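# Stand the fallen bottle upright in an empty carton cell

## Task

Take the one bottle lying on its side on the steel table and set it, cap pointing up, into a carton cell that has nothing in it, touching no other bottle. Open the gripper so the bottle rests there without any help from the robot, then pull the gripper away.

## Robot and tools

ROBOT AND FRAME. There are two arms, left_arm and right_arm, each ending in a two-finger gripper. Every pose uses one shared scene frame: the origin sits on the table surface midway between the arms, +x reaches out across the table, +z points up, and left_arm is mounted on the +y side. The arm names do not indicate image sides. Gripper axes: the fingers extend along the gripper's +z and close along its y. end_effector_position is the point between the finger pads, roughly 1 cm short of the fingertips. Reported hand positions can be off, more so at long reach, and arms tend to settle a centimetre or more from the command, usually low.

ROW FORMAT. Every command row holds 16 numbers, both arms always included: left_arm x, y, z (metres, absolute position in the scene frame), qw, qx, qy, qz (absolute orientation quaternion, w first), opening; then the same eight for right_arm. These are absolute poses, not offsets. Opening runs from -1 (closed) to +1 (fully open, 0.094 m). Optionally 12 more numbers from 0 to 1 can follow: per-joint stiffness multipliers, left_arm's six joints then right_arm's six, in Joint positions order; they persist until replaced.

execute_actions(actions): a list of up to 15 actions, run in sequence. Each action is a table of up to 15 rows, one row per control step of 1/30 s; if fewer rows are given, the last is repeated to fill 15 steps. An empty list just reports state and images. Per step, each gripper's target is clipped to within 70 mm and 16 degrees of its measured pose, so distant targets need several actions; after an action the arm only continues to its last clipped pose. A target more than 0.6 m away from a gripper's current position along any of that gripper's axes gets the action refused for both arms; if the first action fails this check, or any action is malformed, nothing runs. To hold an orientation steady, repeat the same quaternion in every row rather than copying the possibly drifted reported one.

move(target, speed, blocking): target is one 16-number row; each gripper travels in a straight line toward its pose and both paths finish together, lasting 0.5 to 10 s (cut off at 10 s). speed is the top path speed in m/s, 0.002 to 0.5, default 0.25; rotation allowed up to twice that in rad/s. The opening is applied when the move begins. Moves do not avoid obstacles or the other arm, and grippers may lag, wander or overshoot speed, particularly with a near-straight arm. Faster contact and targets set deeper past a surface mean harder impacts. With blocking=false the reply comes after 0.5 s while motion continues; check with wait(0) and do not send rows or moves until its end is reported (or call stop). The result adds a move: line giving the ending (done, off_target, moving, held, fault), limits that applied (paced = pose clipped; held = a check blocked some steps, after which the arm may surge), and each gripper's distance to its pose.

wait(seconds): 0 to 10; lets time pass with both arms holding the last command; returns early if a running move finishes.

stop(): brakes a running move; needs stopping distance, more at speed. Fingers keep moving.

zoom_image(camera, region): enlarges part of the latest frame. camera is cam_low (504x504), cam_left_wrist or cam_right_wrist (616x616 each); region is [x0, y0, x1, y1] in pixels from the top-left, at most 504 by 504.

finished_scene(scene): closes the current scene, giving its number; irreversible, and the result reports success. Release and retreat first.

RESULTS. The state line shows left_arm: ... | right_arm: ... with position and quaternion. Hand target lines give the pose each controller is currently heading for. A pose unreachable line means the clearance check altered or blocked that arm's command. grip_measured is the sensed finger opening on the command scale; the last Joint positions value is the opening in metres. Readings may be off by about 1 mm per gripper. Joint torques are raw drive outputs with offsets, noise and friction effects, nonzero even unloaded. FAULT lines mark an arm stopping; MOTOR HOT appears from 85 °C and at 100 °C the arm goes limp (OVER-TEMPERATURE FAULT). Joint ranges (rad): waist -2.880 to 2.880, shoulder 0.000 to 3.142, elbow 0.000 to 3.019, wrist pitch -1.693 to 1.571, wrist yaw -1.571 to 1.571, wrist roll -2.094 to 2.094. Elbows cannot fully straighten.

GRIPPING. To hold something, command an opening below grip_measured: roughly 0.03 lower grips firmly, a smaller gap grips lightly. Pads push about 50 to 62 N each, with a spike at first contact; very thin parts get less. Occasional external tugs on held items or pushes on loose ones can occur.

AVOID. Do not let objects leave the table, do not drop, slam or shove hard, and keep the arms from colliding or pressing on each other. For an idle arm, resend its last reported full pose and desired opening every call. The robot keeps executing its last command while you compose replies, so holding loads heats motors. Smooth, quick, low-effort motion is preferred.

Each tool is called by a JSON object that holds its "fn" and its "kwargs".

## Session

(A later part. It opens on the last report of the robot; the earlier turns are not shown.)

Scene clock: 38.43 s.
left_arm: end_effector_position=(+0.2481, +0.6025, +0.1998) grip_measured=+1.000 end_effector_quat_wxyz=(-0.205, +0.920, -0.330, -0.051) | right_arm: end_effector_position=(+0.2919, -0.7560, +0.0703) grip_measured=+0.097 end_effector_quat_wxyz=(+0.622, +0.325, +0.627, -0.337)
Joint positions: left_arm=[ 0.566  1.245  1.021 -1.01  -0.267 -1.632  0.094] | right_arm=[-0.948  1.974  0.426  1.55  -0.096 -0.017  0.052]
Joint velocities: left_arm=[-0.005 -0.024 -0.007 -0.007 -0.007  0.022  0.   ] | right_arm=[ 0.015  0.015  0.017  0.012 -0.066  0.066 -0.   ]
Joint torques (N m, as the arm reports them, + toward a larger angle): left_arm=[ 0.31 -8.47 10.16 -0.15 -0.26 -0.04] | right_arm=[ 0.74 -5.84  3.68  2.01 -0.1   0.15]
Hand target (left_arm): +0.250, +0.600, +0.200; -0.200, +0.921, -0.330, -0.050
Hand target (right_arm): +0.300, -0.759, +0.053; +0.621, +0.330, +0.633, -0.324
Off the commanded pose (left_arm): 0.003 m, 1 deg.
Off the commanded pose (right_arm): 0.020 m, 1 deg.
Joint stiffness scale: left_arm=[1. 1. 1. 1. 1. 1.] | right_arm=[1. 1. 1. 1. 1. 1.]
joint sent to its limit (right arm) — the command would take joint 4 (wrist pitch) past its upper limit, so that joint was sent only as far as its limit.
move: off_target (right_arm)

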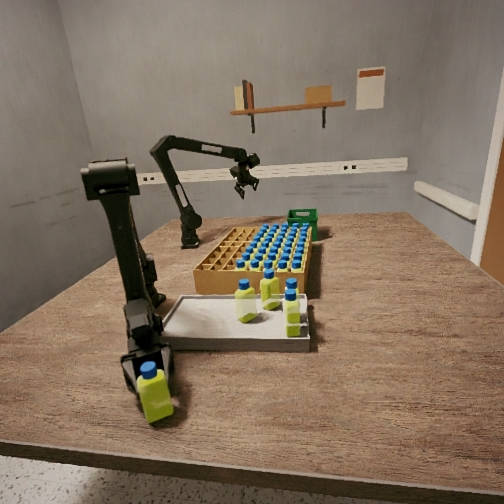

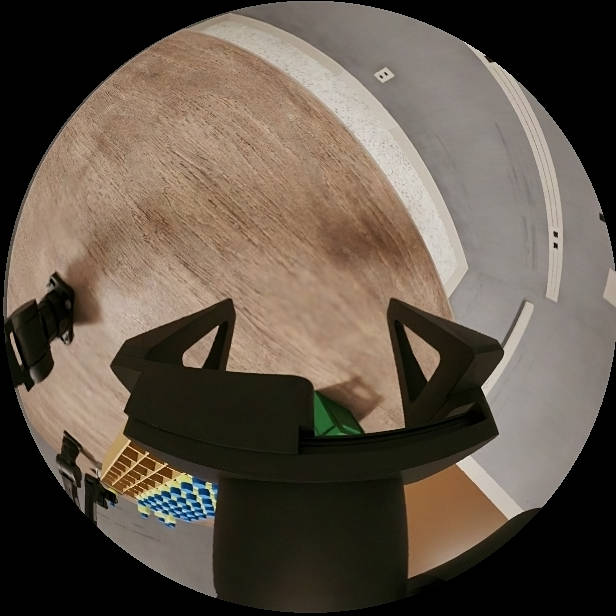

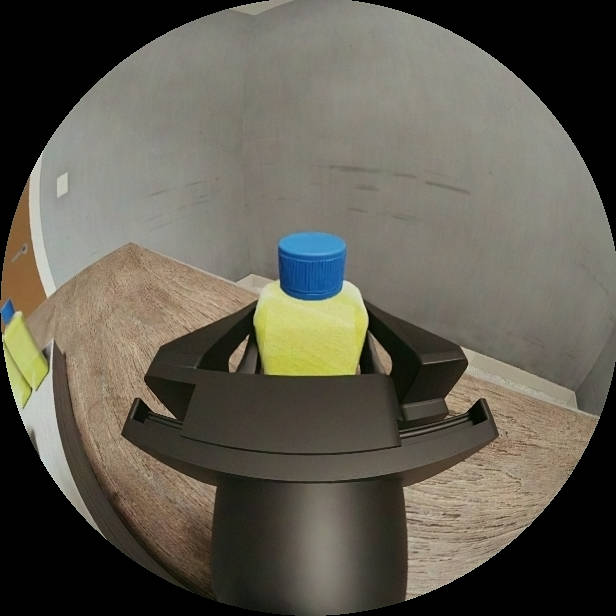

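Down. φ=125: (0.462, 0.887).

{"fn": "move", "kwargs": {"target": [0.25,0.6,0.2,-0.2,0.92,-0.33,-0.05,1,0.293,-0.757,0.07,0.627,0.327,0.627,-0.327,0.7]}}

{"fn": "move", "kwargs": {"target": [0.25,0.6,0.2,-0.2,0.92,-0.33,-0.05,1,0.293,-0.757,0.19,0.627,0.327,0.627,-0.327,0.7], "speed": 0.15}}

{"fn": "move", "kwargs": {"target": [0.25,0.6,0.2,-0.2,0.92,-0.33,-0.05,1,0.296,-0.762,0.17,0,0.462,0.887,0,0.4], "speed": 0.35}}

{"fn": "move", "kwargs": {"target": [0.25,0.6,0.2,-0.2,0.92,-0.33,-0.05,1,0.296,-0.762,0.105,0,0.462,0.887,0,0.4], "speed": 0.08}}

Scene clock: 43.73 s.
left_arm: end_effector_position=(+0.2481, +0.6025, +0.1998) grip_measured=+1.000 end_effector_quat_wxyz=(-0.205, +0.920, -0.330, -0.051) | right_arm: end_effector_position=(+0.2941, -0.7545, +0.0707) grip_measured=+0.698 end_effector_quat_wxyz=(+0.625, +0.321, +0.629, -0.332)
Joint positions: left_arm=[ 0.566  1.245  1.021 -1.01  -0.267 -1.632  0.094] | right_arm=[-0.948  1.973  0.426  1.55  -0.112 -0.016  0.08 ]
Joint velocities: left_arm=[ 0.015 -0.005 -0.017  0.002 -0.037 -0.037  0.   ] | right_arm=[ 0.005  0.005 -0.027 -0.002  0.037 -0.022 -0.001]
Joint torques (N m, as the arm reports them, + toward a larger angle): left_arm=[ 0.71 -8.12 10.21  0.15 -0.26 -0.03] | right_arm=[ -0.97 -10.44   1.8    1.73  -0.04   0.17]
Hand target (left_arm): +0.250, +0.600, +0.200; -0.200, +0.921, -0.330, -0.050
Hand target (right_arm): +0.293, -0.757, +0.070; +0.627, +0.327, +0.627, -0.327
Off the commanded pose (left_arm): 0.003 m, 1 deg.
Off the commanded pose (right_arm): 0.003 m, 1 deg.
Joint stiffness scale: left_arm=[1. 1. 1. 1. 1. 1.] | right_arm=[1. 1. 1. 1. 1. 1.]
move: done

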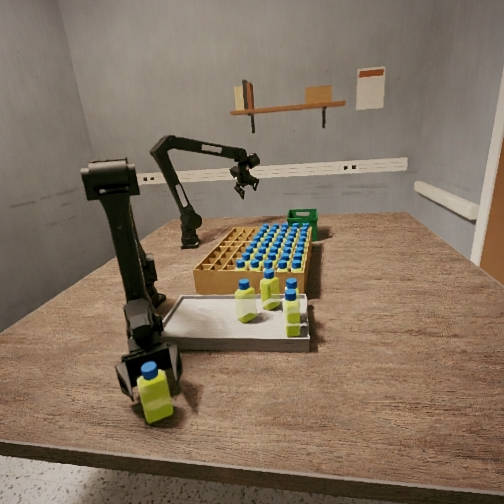

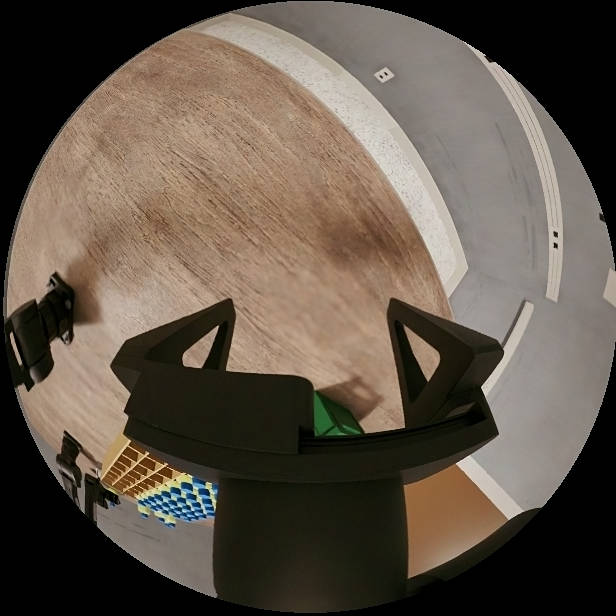

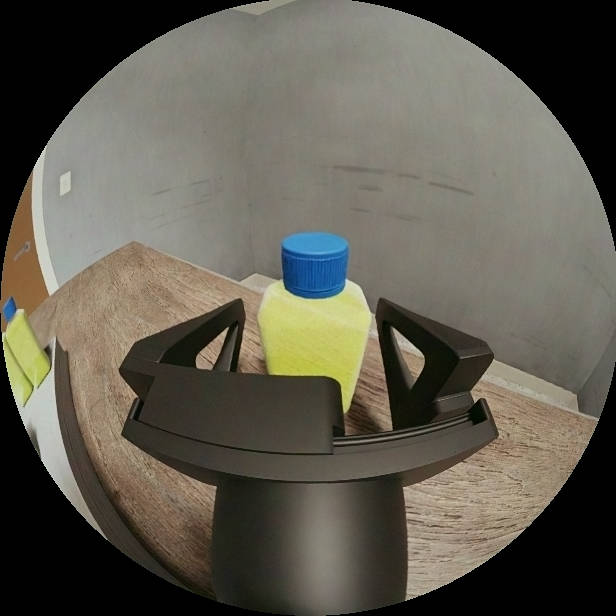

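Scene clock: 45.00 s.
left_arm: end_effector_position=(+0.2481, +0.6025, +0.1998) grip_measured=+1.000 end_effector_quat_wxyz=(-0.205, +0.920, -0.330, -0.051) | right_arm: end_effector_position=(+0.2930, -0.7522, +0.1845) grip_measured=+0.698 end_effector_quat_wxyz=(+0.625, +0.321, +0.630, -0.331)
Joint positions: left_arm=[ 0.566  1.245  1.021 -1.01  -0.267 -1.632  0.094] | right_arm=[-0.948  1.456  0.415  1.04  -0.112 -0.016  0.08 ]
Joint velocities: left_arm=[-0.015  0.015 -0.012  0.007 -0.022  0.051  0.   ] | right_arm=[ 0.005  0.005  0.007  0.002 -0.007 -0.081  0.   ]
Joint torques (N m, as the arm reports them, + toward a larger angle): left_arm=[ 0.59 -8.49 10.18  0.   -0.24 -0.04] | right_arm=[-0.8  -8.38  6.11  1.53 -0.03  0.12]
Hand target (left_arm): +0.250, +0.600, +0.200; -0.200, +0.921, -0.330, -0.050
Hand target (right_arm): +0.293, -0.757, +0.187; +0.627, +0.327, +0.627, -0.327
Off the commanded pose (left_arm): 0.003 m, 1 deg.
Off the commanded pose (right_arm): 0.007 m, 1 deg.
Joint stiffness scale: left_arm=[1. 1. 1. 1. 1. 1.] | right_arm=[1. 1. 1. 1. 1. 1.]
move: done

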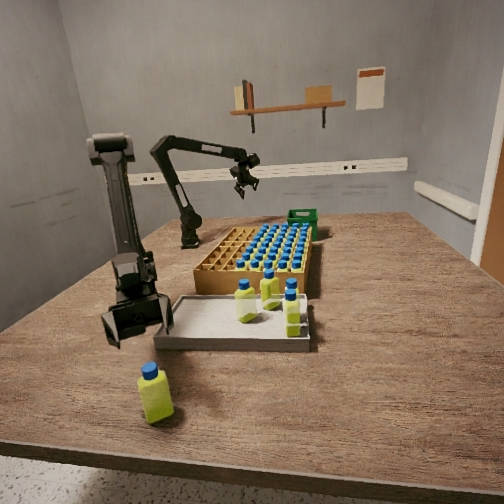

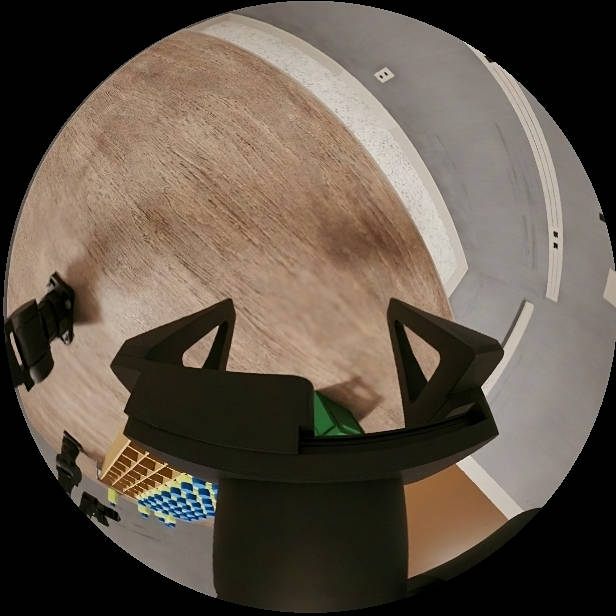

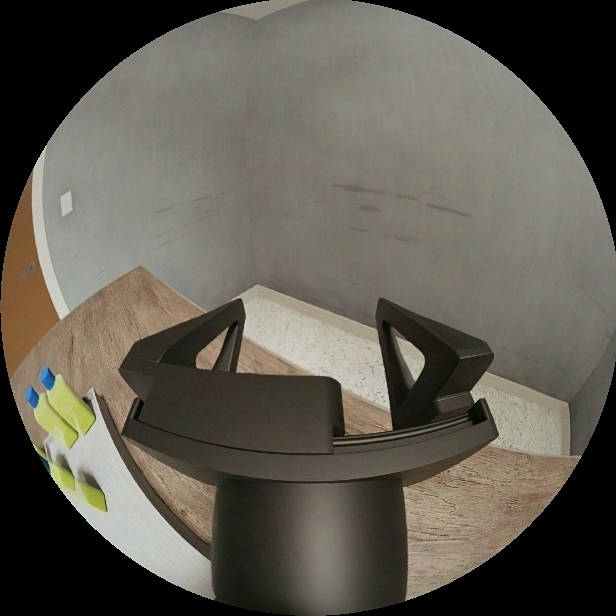

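Scene clock: 47.73 s.
left_arm: end_effector_position=(+0.2481, +0.6025, +0.1998) grip_measured=+1.000 end_effector_quat_wxyz=(-0.205, +0.920, -0.330, -0.051) | right_arm: end_effector_position=(+0.2811, -0.7483, +0.1669) grip_measured=+0.402 end_effector_quat_wxyz=(+0.000, +0.470, +0.882, +0.016)
Joint positions: left_arm=[ 0.566  1.245  1.021 -1.01  -0.267 -1.632  0.094] | right_arm=[-0.935  1.62   1.375 -1.342 -0.026 -0.079  0.066]
Joint velocities: left_arm=[-0.005 -0.024  0.007 -0.017  0.022 -0.037  0.   ] | right_arm=[ 0.005 -0.005 -0.007  0.012 -0.11  -0.007 -0.001]
Joint torques (N m, as the arm reports them, + toward a larger angle): left_arm=[ 0.16 -8.12 10.18 -0.11 -0.24 -0.08] | right_arm=[  1.48 -11.3   11.04   0.19   0.09  -0.2 ]
Hand target (left_arm): +0.250, +0.600, +0.200; -0.200, +0.921, -0.330, -0.050
Hand target (right_arm): +0.294, -0.759, +0.174; +0.006, +0.457, +0.889, +0.010
Off the commanded pose (left_arm): 0.003 m, 1 deg.
Off the commanded pose (right_arm): 0.021 m, 2 deg.
Joint stiffness scale: left_arm=[1. 1. 1. 1. 1. 1.] | right_arm=[1. 1. 1. 1. 1. 1.]
move: off_target (right_arm)

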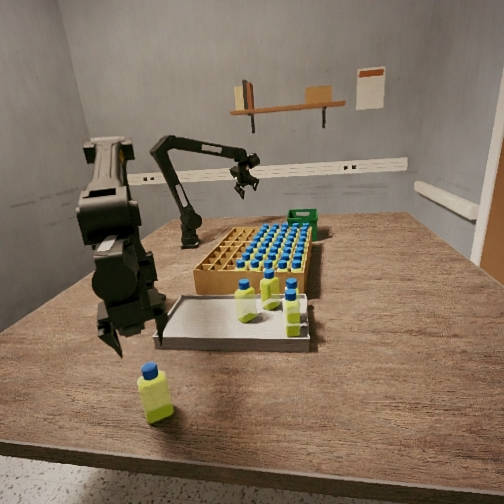

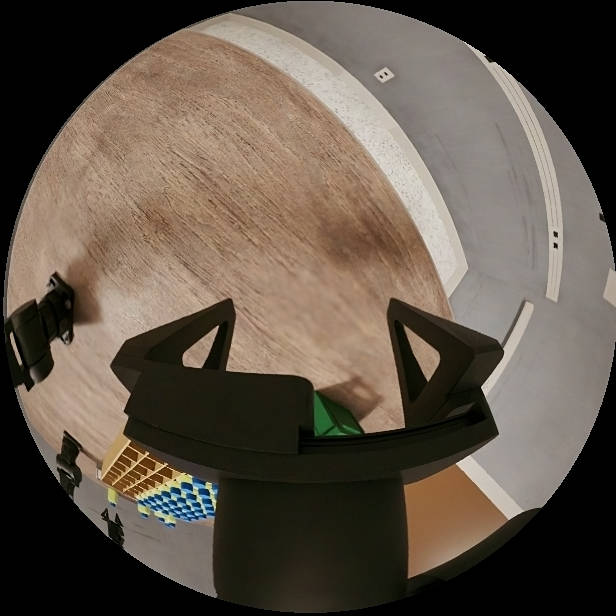

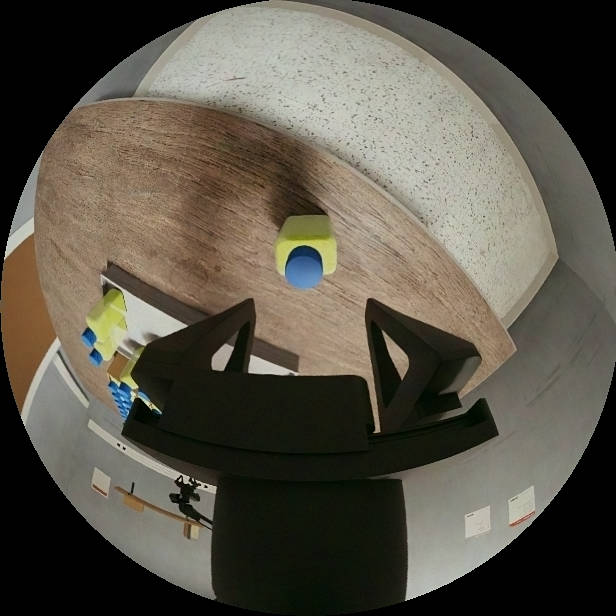

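Scene clock: 48.93 s.
left_arm: end_effector_position=(+0.2481, +0.6025, +0.1998) grip_measured=+1.000 end_effector_quat_wxyz=(-0.205, +0.920, -0.330, -0.051) | right_arm: end_effector_position=(+0.2915, -0.7656, +0.1220) grip_measured=+0.402 end_effector_quat_wxyz=(+0.011, +0.466, +0.885, -0.006)
Joint positions: left_arm=[ 0.566  1.245  1.021 -1.01  -0.267 -1.632  0.094] | right_arm=[-0.925  1.679  1.327 -1.193 -0.002 -0.079  0.066]
Joint velocities: left_arm=[ 0.005 -0.005 -0.022  0.002 -0.037 -0.051  0.   ] | right_arm=[-0.005 -0.005 -0.007  0.012 -0.022  0.066 -0.   ]
Joint torques (N m, as the arm reports them, + toward a larger angle): left_arm=[ 0.39 -8.07 10.17  0.05 -0.24 -0.04] | right_arm=[  0.43 -12.08   6.45   1.04   0.12   0.06]
Hand target (left_arm): +0.250, +0.600, +0.200; -0.200, +0.921, -0.330, -0.050
Hand target (right_arm): +0.296, -0.761, +0.106; -0.001, +0.462, +0.887, -0.000
Off the commanded pose (left_arm): 0.003 m, 1 deg.
Off the commanded pose (right_arm): 0.018 m, 2 deg.
Joint stiffness scale: left_arm=[1. 1. 1. 1. 1. 1.] | right_arm=[1. 1. 1. 1. 1. 1.]
move: off_target (right_arm)

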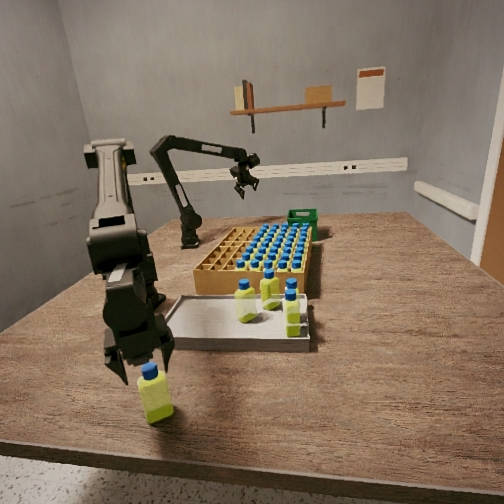

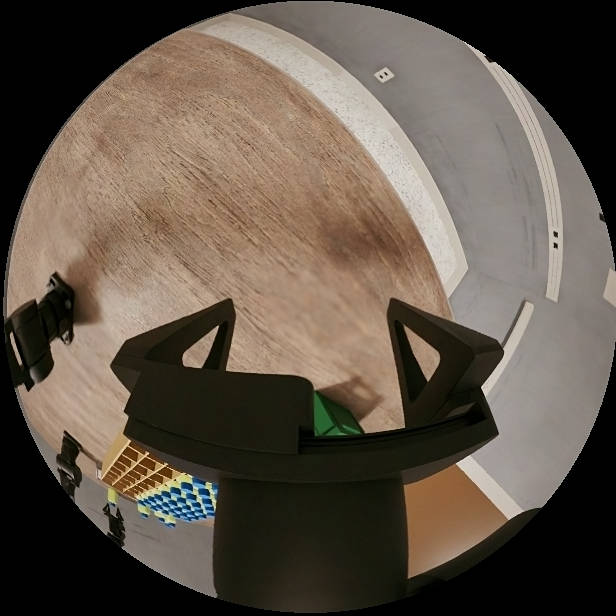

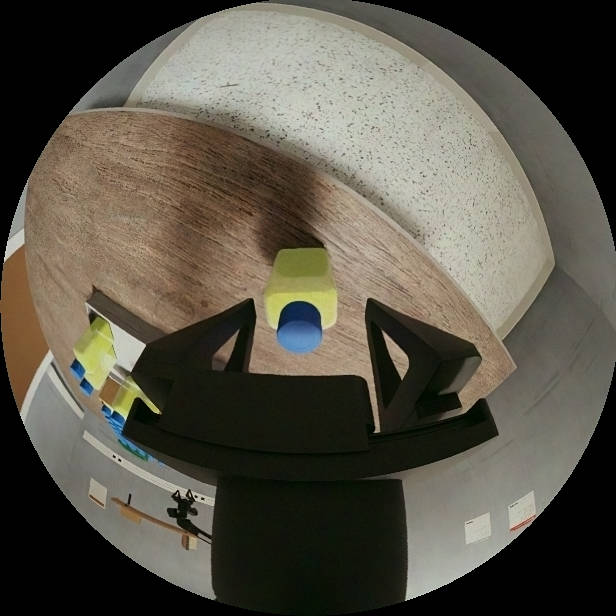

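{"fn": "move", "kwargs": {"target": [0.25,0.6,0.2,-0.2,0.92,-0.33,-0.05,1,0.292,-0.743,0.087,0,0.462,0.887,0,0.4], "speed": 0.05}}

Scene clock: 52.20 s.
left_arm: end_effector_position=(+0.2481, +0.6025, +0.1998) grip_measured=+1.000 end_effector_quat_wxyz=(-0.205, +0.920, -0.330, -0.051) | right_arm: end_effector_position=(+0.2874, -0.7476, +0.0928) grip_measured=+0.402 end_effector_quat_wxyz=(+0.002, +0.461, +0.887, -0.000)
Joint positions: left_arm=[ 0.566  1.245  1.021 -1.01  -0.267 -1.632  0.094] | right_arm=[-0.914  1.679  1.244 -1.132 -0.002 -0.079  0.066]
Joint velocities: left_arm=[-0.015 -0.005  0.007 -0.022  0.007  0.051  0.   ] | right_arm=[-0.005  0.005  0.002 -0.002 -0.037 -0.051 -0.   ]
Joint torques (N m, as the arm reports them, + toward a larger angle): left_arm=[ 0.54 -8.12 10.04 -0.05 -0.25 -0.05] | right_arm=[ -0.09 -13.37   6.21   0.78   0.14   0.11]
Hand target (left_arm): +0.250, +0.600, +0.200; -0.200, +0.921, -0.330, -0.050
Hand target (right_arm): +0.291, -0.743, +0.087; -0.000, +0.462, +0.887, +0.000
Off the commanded pose (left_arm): 0.003 m, 1 deg.
Off the commanded pose (right_arm): 0.009 m, 0 deg.
Joint stiffness scale: left_arm=[1. 1. 1. 1. 1. 1.] | right_arm=[1. 1. 1. 1. 1. 1.]
move: done

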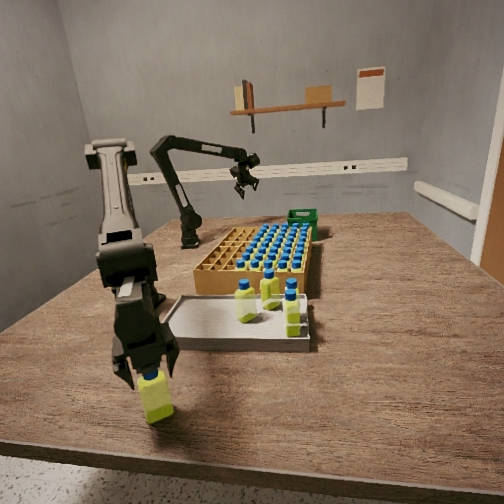

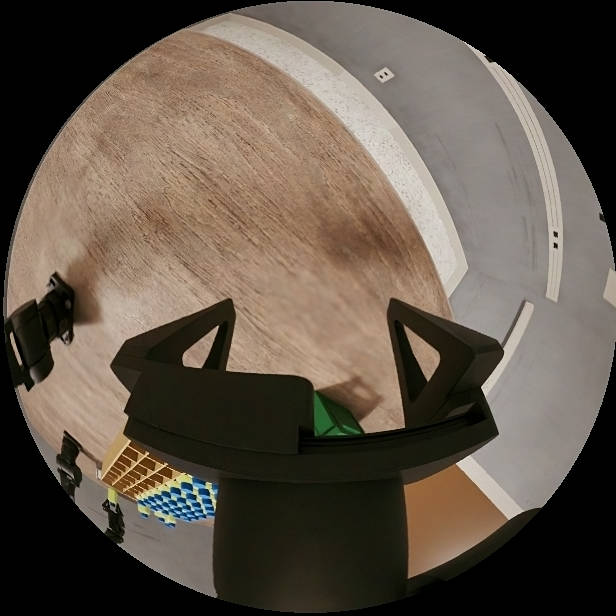

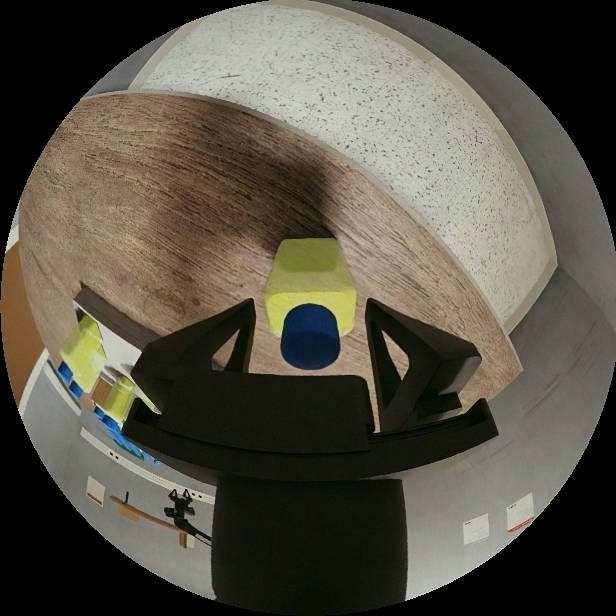

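{"fn": "move", "kwargs": {"target": [0.25,0.6,0.2,-0.2,0.92,-0.33,-0.05,1,0.292,-0.745,0.108,0,0.462,0.887,0,0.4], "speed": 0.05}}

{"fn": "move", "kwargs": {"target": [0.25,0.6,0.2,-0.2,0.92,-0.33,-0.05,1,0.292,-0.745,0.108,0,0.462,0.887,0,-0.55]}}

{"fn": "zoom_image", "kwargs": {"camera": "cam_low", "region": [80,300,230,450]}}

Scene clock: 56.03 s.
left_arm: end_effector_position=(+0.2481, +0.6025, +0.1998) grip_measured=+1.000 end_effector_quat_wxyz=(-0.205, +0.920, -0.330, -0.051) | right_arm: end_effector_position=(+0.2833, -0.7408, +0.0929) grip_measured=+0.402 end_effector_quat_wxyz=(-0.012, +0.461, +0.887, +0.008)
Joint positions: left_arm=[ 0.566  1.245  1.021 -1.01  -0.267 -1.632  0.094] | right_arm=[-0.914  1.679  1.244 -1.164 -0.002 -0.079  0.066]
Joint velocities: left_arm=[-0.005  0.005  0.002  0.012 -0.022 -0.037  0.   ] | right_arm=[-0.005 -0.024 -0.007  0.017 -0.022 -0.022 -0.001]
Joint torques (N m, as the arm reports them, + toward a larger angle): left_arm=[ 1.26 -8.05 10.04 -0.13 -0.27 -0.02] | right_arm=[  0.74 -13.89   8.69   0.13   0.08   0.1 ]
Hand target (left_arm): +0.250, +0.600, +0.200; -0.200, +0.921, -0.330, -0.050
Hand target (right_arm): +0.292, -0.745, +0.108; +0.000, +0.462, +0.887, +0.000
Off the commanded pose (left_arm): 0.003 m, 1 deg.
Off the commanded pose (right_arm): 0.018 m, 2 deg.
Joint stiffness scale: left_arm=[1. 1. 1. 1. 1. 1.] | right_arm=[1. 1. 1. 1. 1. 1.]
move: off_target (right_arm)

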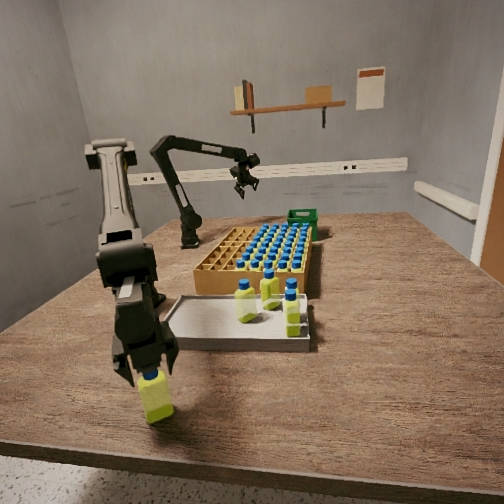

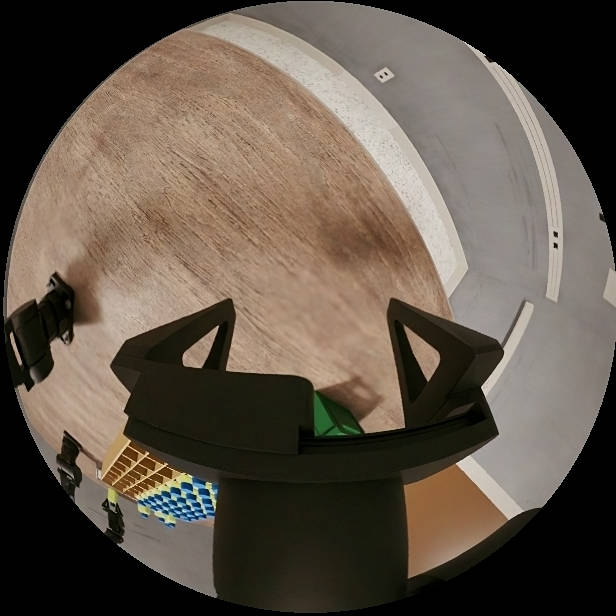

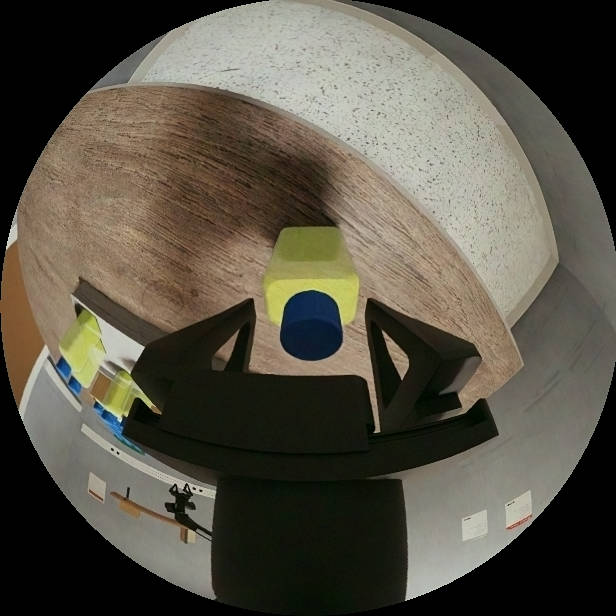

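Scene clock: 56.73 s.
left_arm: end_effector_position=(+0.2481, +0.6025, +0.1998) grip_measured=+1.000 end_effector_quat_wxyz=(-0.205, +0.920, -0.330, -0.051) | right_arm: end_effector_position=(+0.2831, -0.7406, +0.0929) grip_measured=+0.049 end_effector_quat_wxyz=(-0.012, +0.461, +0.887, +0.009)
Joint positions: left_arm=[ 0.566  1.245  1.021 -1.01  -0.267 -1.632  0.094] | right_arm=[-0.914  1.679  1.244 -1.166 -0.002 -0.079  0.049]
Joint velocities: left_arm=[ 0.005 -0.015 -0.017 -0.012 -0.007  0.022  0.   ] | right_arm=[-0.015 -0.024 -0.012 -0.017  0.037  0.007 -0.001]
Joint torques (N m, as the arm reports them, + toward a larger angle): left_arm=[ 0.74 -8.77 10.17 -0.06 -0.23 -0.04] | right_arm=[  0.2  -14.57   8.79   0.38   0.11   0.14]
Hand target (left_arm): +0.250, +0.600, +0.200; -0.200, +0.921, -0.330, -0.050
Hand target (right_arm): +0.292, -0.745, +0.108; -0.000, +0.462, +0.887, -0.000
Off the commanded pose (left_arm): 0.003 m, 1 deg.
Off the commanded pose (right_arm): 0.018 m, 2 deg.
Joint stiffness scale: left_arm=[1. 1. 1. 1. 1. 1.] | right_arm=[1. 1. 1. 1. 1. 1.]
move: off_target (right_arm)

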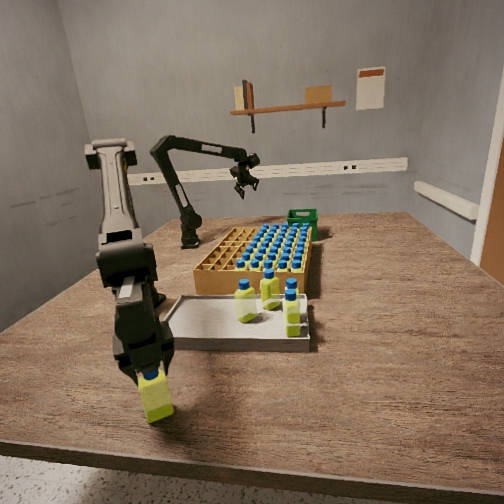

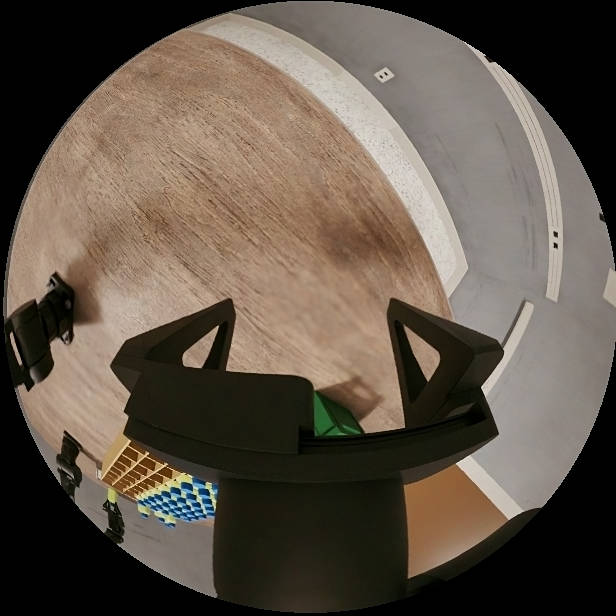

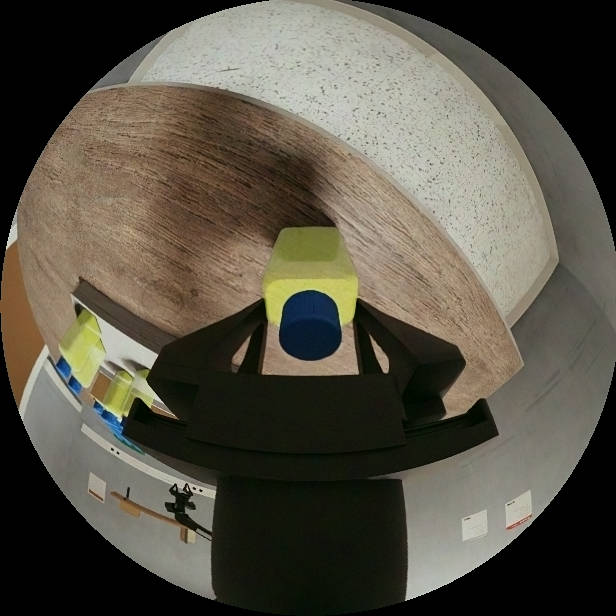

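Region (80, 300, 230, 450) of cam_low's 504x504 image, scaled by 3.360, with more detail than that image has.

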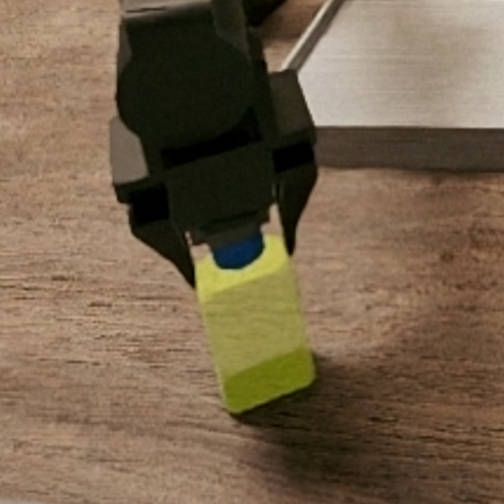

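Caught the shoulder; reopen and rise.

{"fn": "move", "kwargs": {"target": [0.25,0.6,0.2,-0.2,0.92,-0.33,-0.05,1,0.292,-0.745,0.108,0,0.462,0.887,0,0.4]}}

{"fn": "move", "kwargs": {"target": [0.25,0.6,0.2,-0.2,0.92,-0.33,-0.05,1,0.297,-0.753,0.122,0,0.462,0.887,0,0.4], "speed": 0.05}}

Scene clock: 60.13 s.
left_arm: end_effector_position=(+0.2481, +0.6025, +0.1998) grip_measured=+1.000 end_effector_quat_wxyz=(-0.205, +0.920, -0.330, -0.051) | right_arm: end_effector_position=(+0.2831, -0.7406, +0.0929) grip_measured=+0.398 end_effector_quat_wxyz=(-0.012, +0.461, +0.887, +0.009)
Joint positions: left_arm=[ 0.566  1.245  1.021 -1.01  -0.267 -1.632  0.094] | right_arm=[-0.914  1.679  1.244 -1.166 -0.002 -0.079  0.066]
Joint velocities: left_arm=[-0.005 -0.005 -0.002 -0.002 -0.037  0.022  0.   ] | right_arm=[-0.015  0.005 -0.002 -0.007 -0.11  -0.066  0.   ]
Joint torques (N m, as the arm reports them, + toward a larger angle): left_arm=[ 0.96 -8.09 10.19  0.05 -0.25 -0.08] | right_arm=[  0.16 -15.64   8.88  -0.01   0.07   0.16]
Hand target (left_arm): +0.250, +0.600, +0.200; -0.200, +0.921, -0.330, -0.050
Hand target (right_arm): +0.292, -0.745, +0.108; -0.000, +0.462, +0.887, -0.000
Off the commanded pose (left_arm): 0.003 m, 1 deg.
Off the commanded pose (right_arm): 0.018 m, 2 deg.
Joint stiffness scale: left_arm=[1. 1. 1. 1. 1. 1.] | right_arm=[1. 1. 1. 1. 1. 1.]
move: off_target (right_arm)

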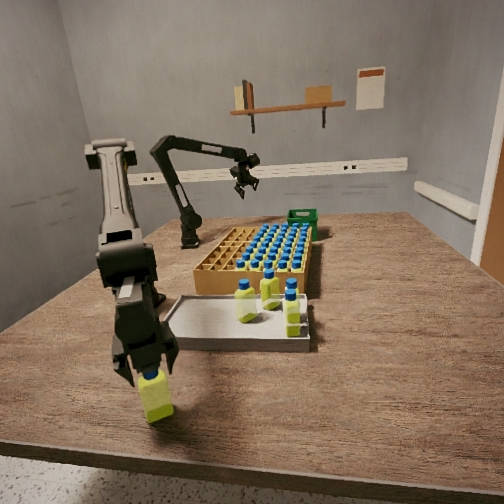

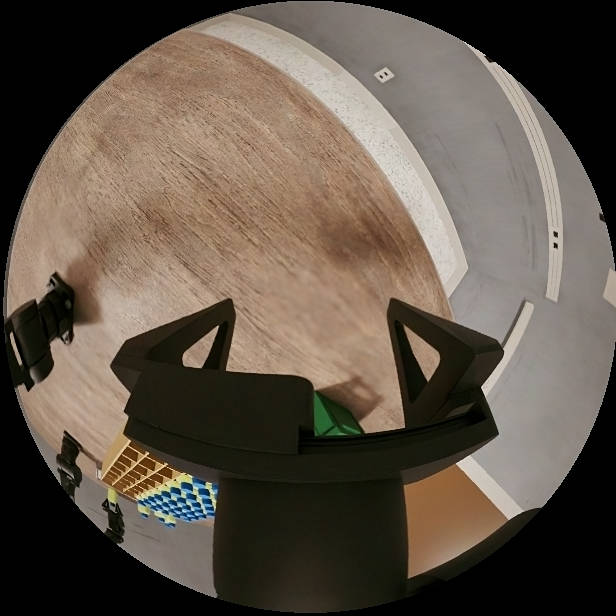

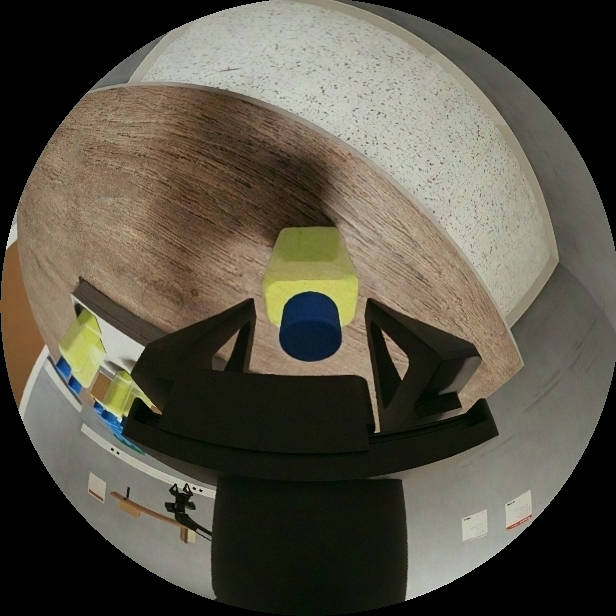

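Scene clock: 61.17 s.
left_arm: end_effector_position=(+0.2481, +0.6025, +0.1998) grip_measured=+1.000 end_effector_quat_wxyz=(-0.205, +0.920, -0.330, -0.051) | right_arm: end_effector_position=(+0.2840, -0.7421, +0.1032) grip_measured=+0.398 end_effector_quat_wxyz=(-0.017, +0.461, +0.887, +0.012)
Joint positions: left_arm=[ 0.566  1.245  1.021 -1.01  -0.267 -1.632  0.094] | right_arm=[-0.914  1.679  1.273 -1.206 -0.002 -0.079  0.066]
Joint velocities: left_arm=[-0.005 -0.005 -0.002 -0.007  0.022 -0.007  0.   ] | right_arm=[ 0.015 -0.005 -0.017 -0.017 -0.022 -0.081  0.001]
Joint torques (N m, as the arm reports them, + toward a larger angle): left_arm=[ 0.6  -8.03 10.17  0.05 -0.22 -0.05] | right_arm=[  0.54 -14.11  10.23   0.07   0.08   0.17]
Hand target (left_arm): +0.250, +0.600, +0.200; -0.200, +0.921, -0.330, -0.050
Hand target (right_arm): +0.297, -0.752, +0.122; +0.000, +0.462, +0.887, -0.000
Off the commanded pose (left_arm): 0.003 m, 1 deg.
Off the commanded pose (right_arm): 0.025 m, 2 deg.
Joint stiffness scale: left_arm=[1. 1. 1. 1. 1. 1.] | right_arm=[1. 1. 1. 1. 1. 1.]
move: off_target (right_arm)

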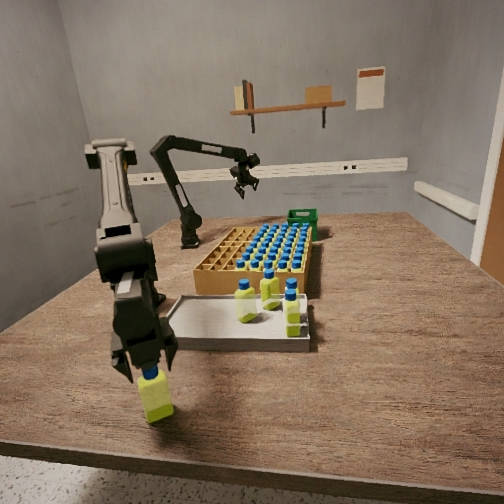

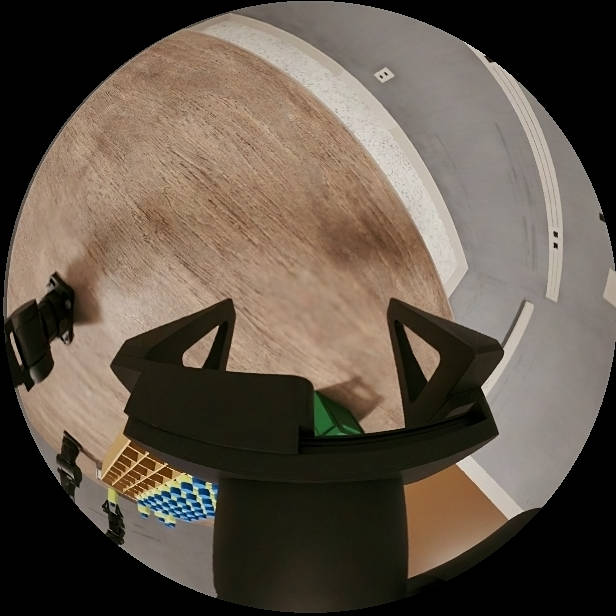

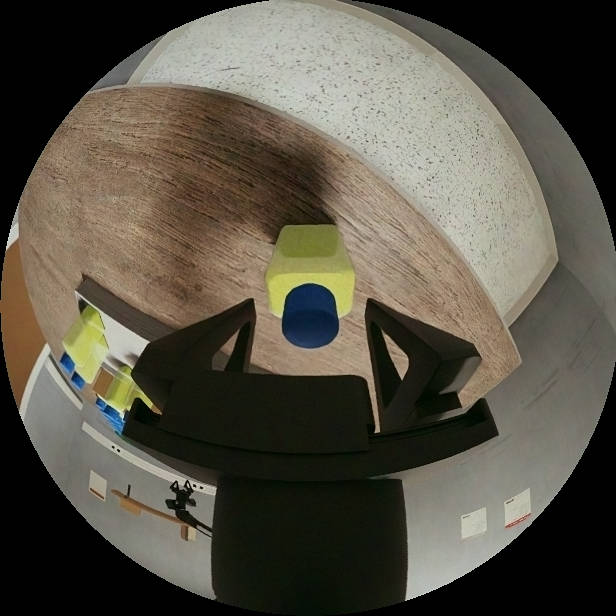

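{"fn": "move", "kwargs": {"target": [0.25,0.6,0.2,-0.2,0.92,-0.33,-0.05,1,0.297,-0.753,0.122,0,0.462,0.887,0,-0.55]}}

Scene clock: 64.57 s.
left_arm: end_effector_position=(+0.2481, +0.6025, +0.1998) grip_measured=+1.000 end_effector_quat_wxyz=(-0.205, +0.920, -0.330, -0.051) | right_arm: end_effector_position=(+0.2844, -0.7425, +0.1087) grip_measured=-0.444 end_effector_quat_wxyz=(-0.013, +0.461, +0.887, +0.009)
Joint positions: left_arm=[ 0.566  1.245  1.021 -1.01  -0.267 -1.632  0.094] | right_arm=[-0.914  1.668  1.275 -1.208 -0.002 -0.079  0.026]
Joint velocities: left_arm=[-0.034  0.005  0.002 -0.002 -0.022 -0.051  0.   ] | right_arm=[-0.005 -0.015  0.007  0.017 -0.051 -0.095  0.001]
Joint torques (N m, as the arm reports them, + toward a larger angle): left_arm=[ 0.84 -8.67 10.21  0.04 -0.26 -0.07] | right_arm=[ -0.16 -12.7   10.24   0.     0.14   0.16]
Hand target (left_arm): +0.250, +0.600, +0.200; -0.200, +0.921, -0.330, -0.050
Hand target (right_arm): +0.297, -0.752, +0.122; +0.000, +0.462, +0.887, -0.000
Off the commanded pose (left_arm): 0.003 m, 1 deg.
Off the commanded pose (right_arm): 0.021 m, 2 deg.
Joint stiffness scale: left_arm=[1. 1. 1. 1. 1. 1.] | right_arm=[1. 1. 1. 1. 1. 1.]
move: off_target (right_arm)

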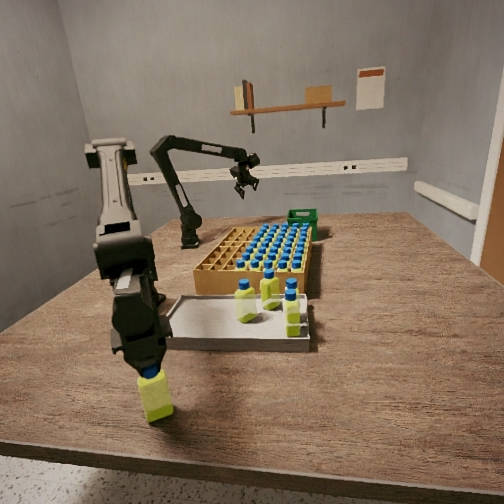

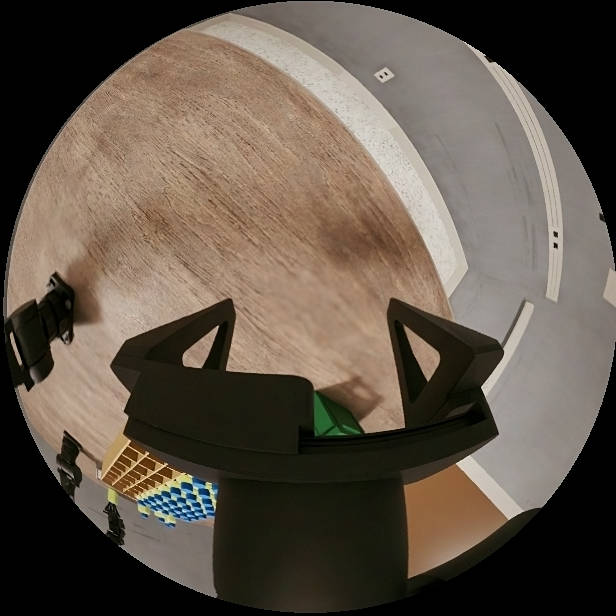

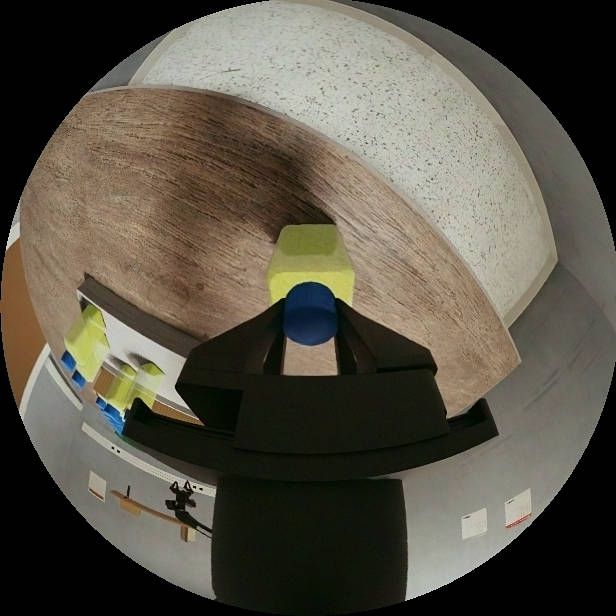

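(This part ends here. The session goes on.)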